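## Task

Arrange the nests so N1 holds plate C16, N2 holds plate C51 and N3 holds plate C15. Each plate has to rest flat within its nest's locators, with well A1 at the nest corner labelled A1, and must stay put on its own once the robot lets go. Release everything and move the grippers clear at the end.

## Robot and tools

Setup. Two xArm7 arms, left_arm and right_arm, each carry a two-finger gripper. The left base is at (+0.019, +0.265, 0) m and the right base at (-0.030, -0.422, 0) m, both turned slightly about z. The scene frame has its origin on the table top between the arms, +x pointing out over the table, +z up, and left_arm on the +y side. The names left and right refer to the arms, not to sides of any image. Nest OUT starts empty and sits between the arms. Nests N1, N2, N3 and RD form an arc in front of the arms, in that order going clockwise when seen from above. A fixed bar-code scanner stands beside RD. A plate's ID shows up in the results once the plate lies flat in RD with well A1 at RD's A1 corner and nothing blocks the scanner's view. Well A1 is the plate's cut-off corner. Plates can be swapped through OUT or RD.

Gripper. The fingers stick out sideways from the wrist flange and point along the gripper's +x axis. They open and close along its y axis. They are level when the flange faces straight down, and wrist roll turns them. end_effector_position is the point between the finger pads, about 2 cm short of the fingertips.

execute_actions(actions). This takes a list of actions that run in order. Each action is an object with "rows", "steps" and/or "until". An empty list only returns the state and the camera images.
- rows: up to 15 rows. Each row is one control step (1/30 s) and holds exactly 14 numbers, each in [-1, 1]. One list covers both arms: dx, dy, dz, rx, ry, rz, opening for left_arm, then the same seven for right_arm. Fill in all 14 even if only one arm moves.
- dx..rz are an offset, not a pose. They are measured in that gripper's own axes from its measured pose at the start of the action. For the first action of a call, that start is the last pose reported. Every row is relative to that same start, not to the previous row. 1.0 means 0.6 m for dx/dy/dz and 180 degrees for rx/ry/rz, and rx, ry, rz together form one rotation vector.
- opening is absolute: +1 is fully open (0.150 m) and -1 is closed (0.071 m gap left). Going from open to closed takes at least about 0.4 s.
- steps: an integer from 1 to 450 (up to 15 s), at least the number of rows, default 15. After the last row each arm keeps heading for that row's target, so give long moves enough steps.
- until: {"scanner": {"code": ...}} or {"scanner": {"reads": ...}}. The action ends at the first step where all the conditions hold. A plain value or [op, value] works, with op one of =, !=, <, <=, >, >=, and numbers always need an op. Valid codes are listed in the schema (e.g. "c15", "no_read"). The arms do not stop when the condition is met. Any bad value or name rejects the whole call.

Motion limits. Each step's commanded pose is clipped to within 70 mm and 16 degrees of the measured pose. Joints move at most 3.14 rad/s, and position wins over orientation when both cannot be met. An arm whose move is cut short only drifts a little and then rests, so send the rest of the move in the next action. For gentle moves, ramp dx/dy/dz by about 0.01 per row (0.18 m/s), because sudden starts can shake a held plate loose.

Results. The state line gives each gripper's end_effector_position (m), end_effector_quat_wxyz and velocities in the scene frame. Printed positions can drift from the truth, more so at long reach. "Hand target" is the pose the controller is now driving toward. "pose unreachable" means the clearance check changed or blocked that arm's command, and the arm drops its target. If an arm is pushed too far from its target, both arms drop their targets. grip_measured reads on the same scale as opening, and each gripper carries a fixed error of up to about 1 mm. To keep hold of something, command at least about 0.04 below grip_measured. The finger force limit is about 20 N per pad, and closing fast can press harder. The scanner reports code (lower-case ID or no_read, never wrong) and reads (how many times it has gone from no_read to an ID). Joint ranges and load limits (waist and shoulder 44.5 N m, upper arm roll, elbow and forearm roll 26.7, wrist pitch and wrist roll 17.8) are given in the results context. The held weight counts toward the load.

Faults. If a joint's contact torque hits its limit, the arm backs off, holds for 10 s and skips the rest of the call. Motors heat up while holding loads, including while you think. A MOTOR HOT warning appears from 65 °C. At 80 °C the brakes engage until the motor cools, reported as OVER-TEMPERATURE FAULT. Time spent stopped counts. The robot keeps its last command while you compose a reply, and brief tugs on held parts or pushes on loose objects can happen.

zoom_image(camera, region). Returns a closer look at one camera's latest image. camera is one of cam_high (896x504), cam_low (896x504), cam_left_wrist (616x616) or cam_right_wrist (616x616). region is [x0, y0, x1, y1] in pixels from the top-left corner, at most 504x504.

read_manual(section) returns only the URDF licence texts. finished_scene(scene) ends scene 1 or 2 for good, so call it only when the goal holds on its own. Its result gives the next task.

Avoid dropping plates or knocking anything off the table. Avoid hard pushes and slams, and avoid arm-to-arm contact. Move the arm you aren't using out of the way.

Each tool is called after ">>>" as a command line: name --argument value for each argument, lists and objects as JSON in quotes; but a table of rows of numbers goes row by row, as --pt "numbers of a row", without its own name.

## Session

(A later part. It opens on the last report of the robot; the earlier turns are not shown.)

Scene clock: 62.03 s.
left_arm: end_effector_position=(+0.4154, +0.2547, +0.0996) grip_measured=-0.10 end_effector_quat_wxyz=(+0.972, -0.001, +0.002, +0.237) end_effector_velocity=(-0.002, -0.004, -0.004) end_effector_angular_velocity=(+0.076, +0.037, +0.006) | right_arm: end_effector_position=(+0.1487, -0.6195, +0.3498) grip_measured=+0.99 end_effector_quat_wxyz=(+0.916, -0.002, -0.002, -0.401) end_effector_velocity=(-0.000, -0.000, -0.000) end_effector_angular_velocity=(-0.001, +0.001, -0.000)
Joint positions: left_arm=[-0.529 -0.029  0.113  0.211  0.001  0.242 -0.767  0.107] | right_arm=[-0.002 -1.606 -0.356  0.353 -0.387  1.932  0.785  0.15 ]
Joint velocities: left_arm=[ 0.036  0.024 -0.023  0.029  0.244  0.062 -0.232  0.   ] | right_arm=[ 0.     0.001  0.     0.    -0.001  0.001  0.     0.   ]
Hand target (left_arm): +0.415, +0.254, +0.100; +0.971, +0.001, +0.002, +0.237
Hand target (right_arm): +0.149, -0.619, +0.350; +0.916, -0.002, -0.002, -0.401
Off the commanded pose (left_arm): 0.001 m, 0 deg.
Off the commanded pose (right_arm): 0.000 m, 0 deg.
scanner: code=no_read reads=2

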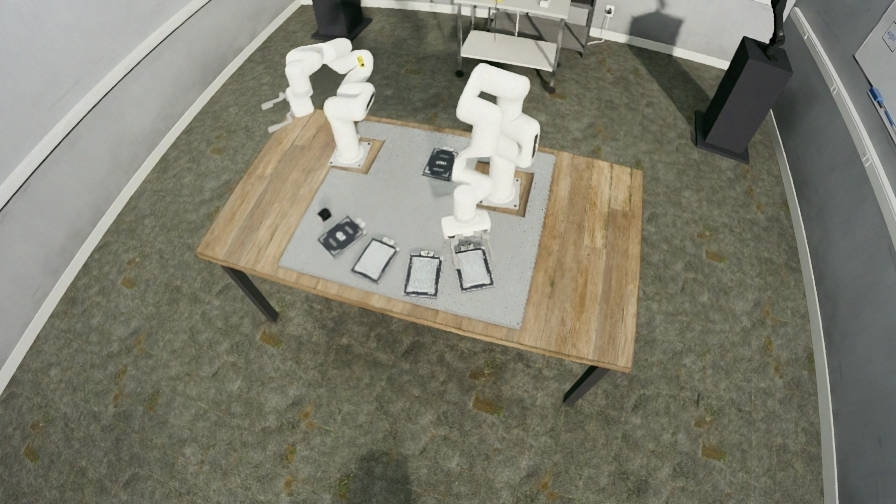

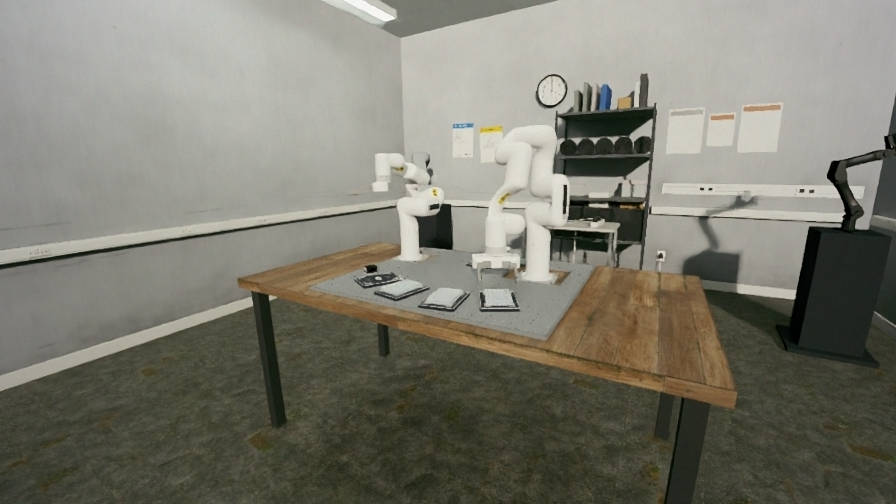

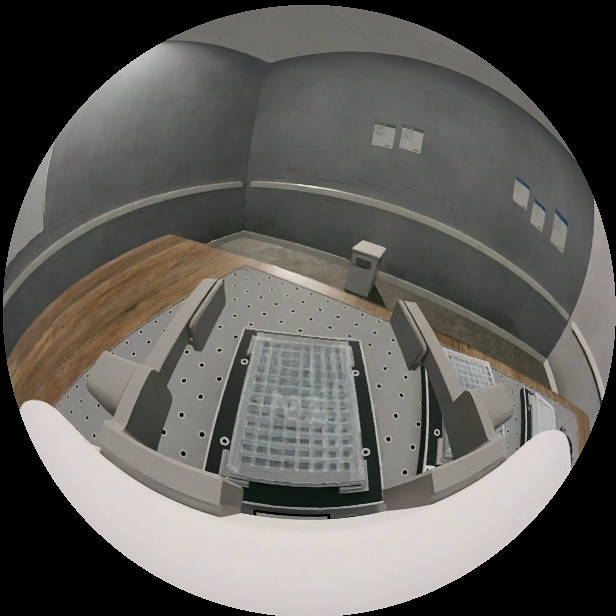

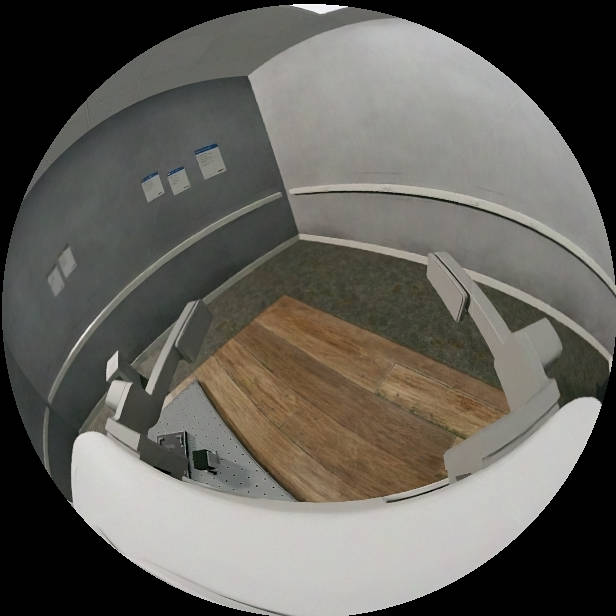

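>>> execute_actions --actions '[{"rows": [[0,0,0.03,0,0,0,-0.1,0,0,0,0,0,0,1],[0,0,0.06,0,0,0,-0.1,0,0,0,0,0,0,1],[0,0,0.1,0,0,0,-0.1,0,0,0,0,0,0,1],[0,0,0.14,0,0,0,-0.1,0,0,0,0,0,0,1],[0,0,0.18,0,0,0,-0.1,0,0,0,0,0,0,1],[0,0,0.22,0,0,0,-0.1,0,0,0,0,0,0,1],[0,0,0.26,0,0,0,-0.1,0,0,0,0,0,0,1],[0,0,0.3,0,0,0,-0.1,0,0,0,0,0,0,1]], "steps": 25}]'

>>> zoom_image --camera "cam_high" --region '[290, 190, 530, 330]'

Scene clock: 63.00 s.
left_arm: end_effector_position=(+0.4153, +0.2554, +0.2775) grip_measured=-0.10 end_effector_quat_wxyz=(+0.972, +0.001, +0.003, +0.237) end_effector_velocity=(+0.001, +0.000, +0.004) end_effector_angular_velocity=(-0.001, -0.002, +0.000) | right_arm: end_effector_position=(+0.1487, -0.6195, +0.3498) grip_measured=+0.99 end_effector_quat_wxyz=(+0.916, -0.002, -0.002, -0.401) end_effector_velocity=(-0.000, -0.000, +0.000) end_effector_angular_velocity=(-0.000, -0.001, +0.000)
Joint positions: left_arm=[-0.507 -0.644  0.088  0.395  0.059  1.044 -0.817  0.107] | right_arm=[-0.002 -1.606 -0.356  0.353 -0.387  1.932  0.785  0.15 ]
Joint velocities: left_arm=[ 0.    -0.004  0.     0.01  -0.001  0.012  0.001 -0.   ] | right_arm=[-0.    -0.001 -0.     0.    -0.001 -0.    -0.001 -0.   ]
Hand target (left_arm): +0.416, +0.255, +0.279; +0.972, -0.000, +0.002, +0.237
Hand target (right_arm): +0.149, -0.619, +0.350; +0.916, -0.002, -0.002, -0.401
Off the commanded pose (left_arm): 0.002 m, 0 deg.
Off the commanded pose (right_arm): 0.000 m, 0 deg.
scanner: code=no_read reads=2

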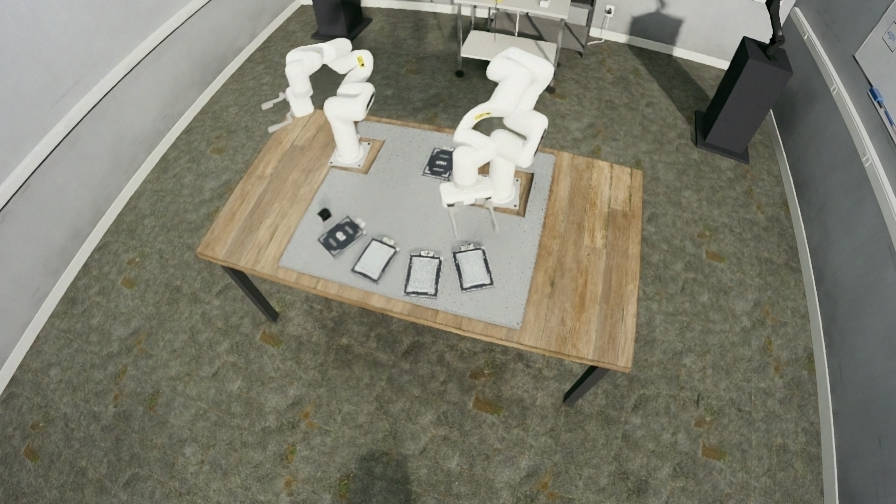

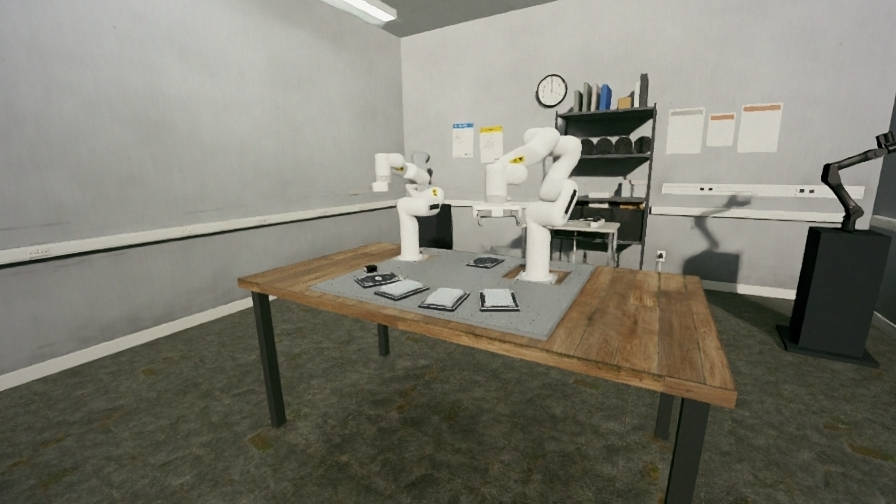

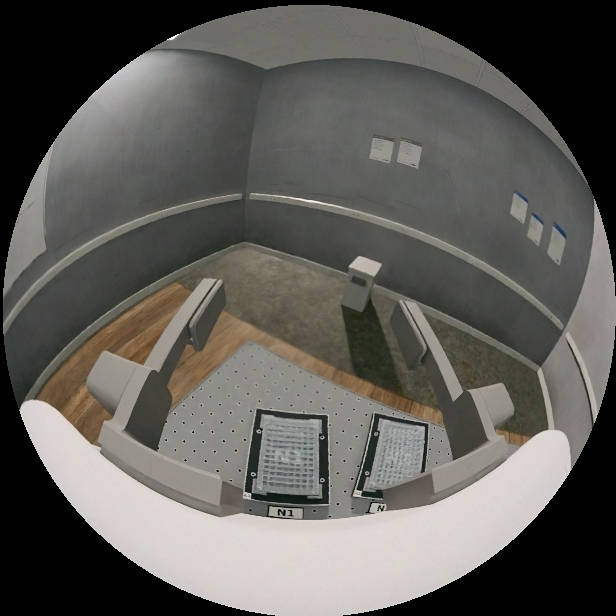

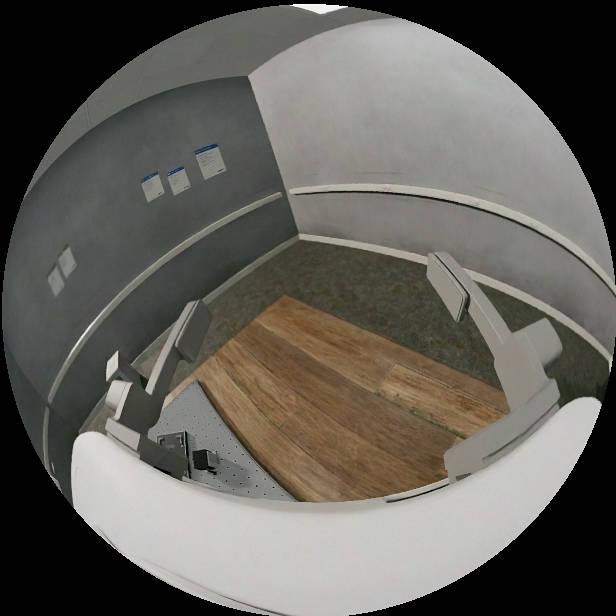

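Region (290, 190, 530, 330) of cam_high's 896x504 image, scaled by 2.100, with more detail than that image has; it fills the top 294 rows of this view, and the rest is white.

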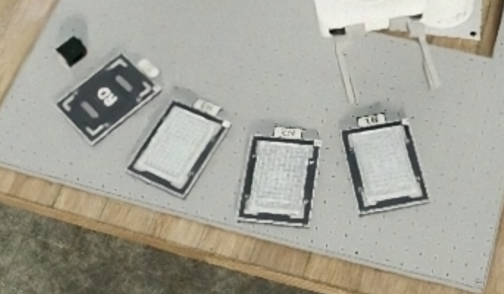

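All three plates are seated in their nests and the arm is clear, so I'm ending scene 1.

>>> finished_scene --scene 1

The scene is finished: the task was done.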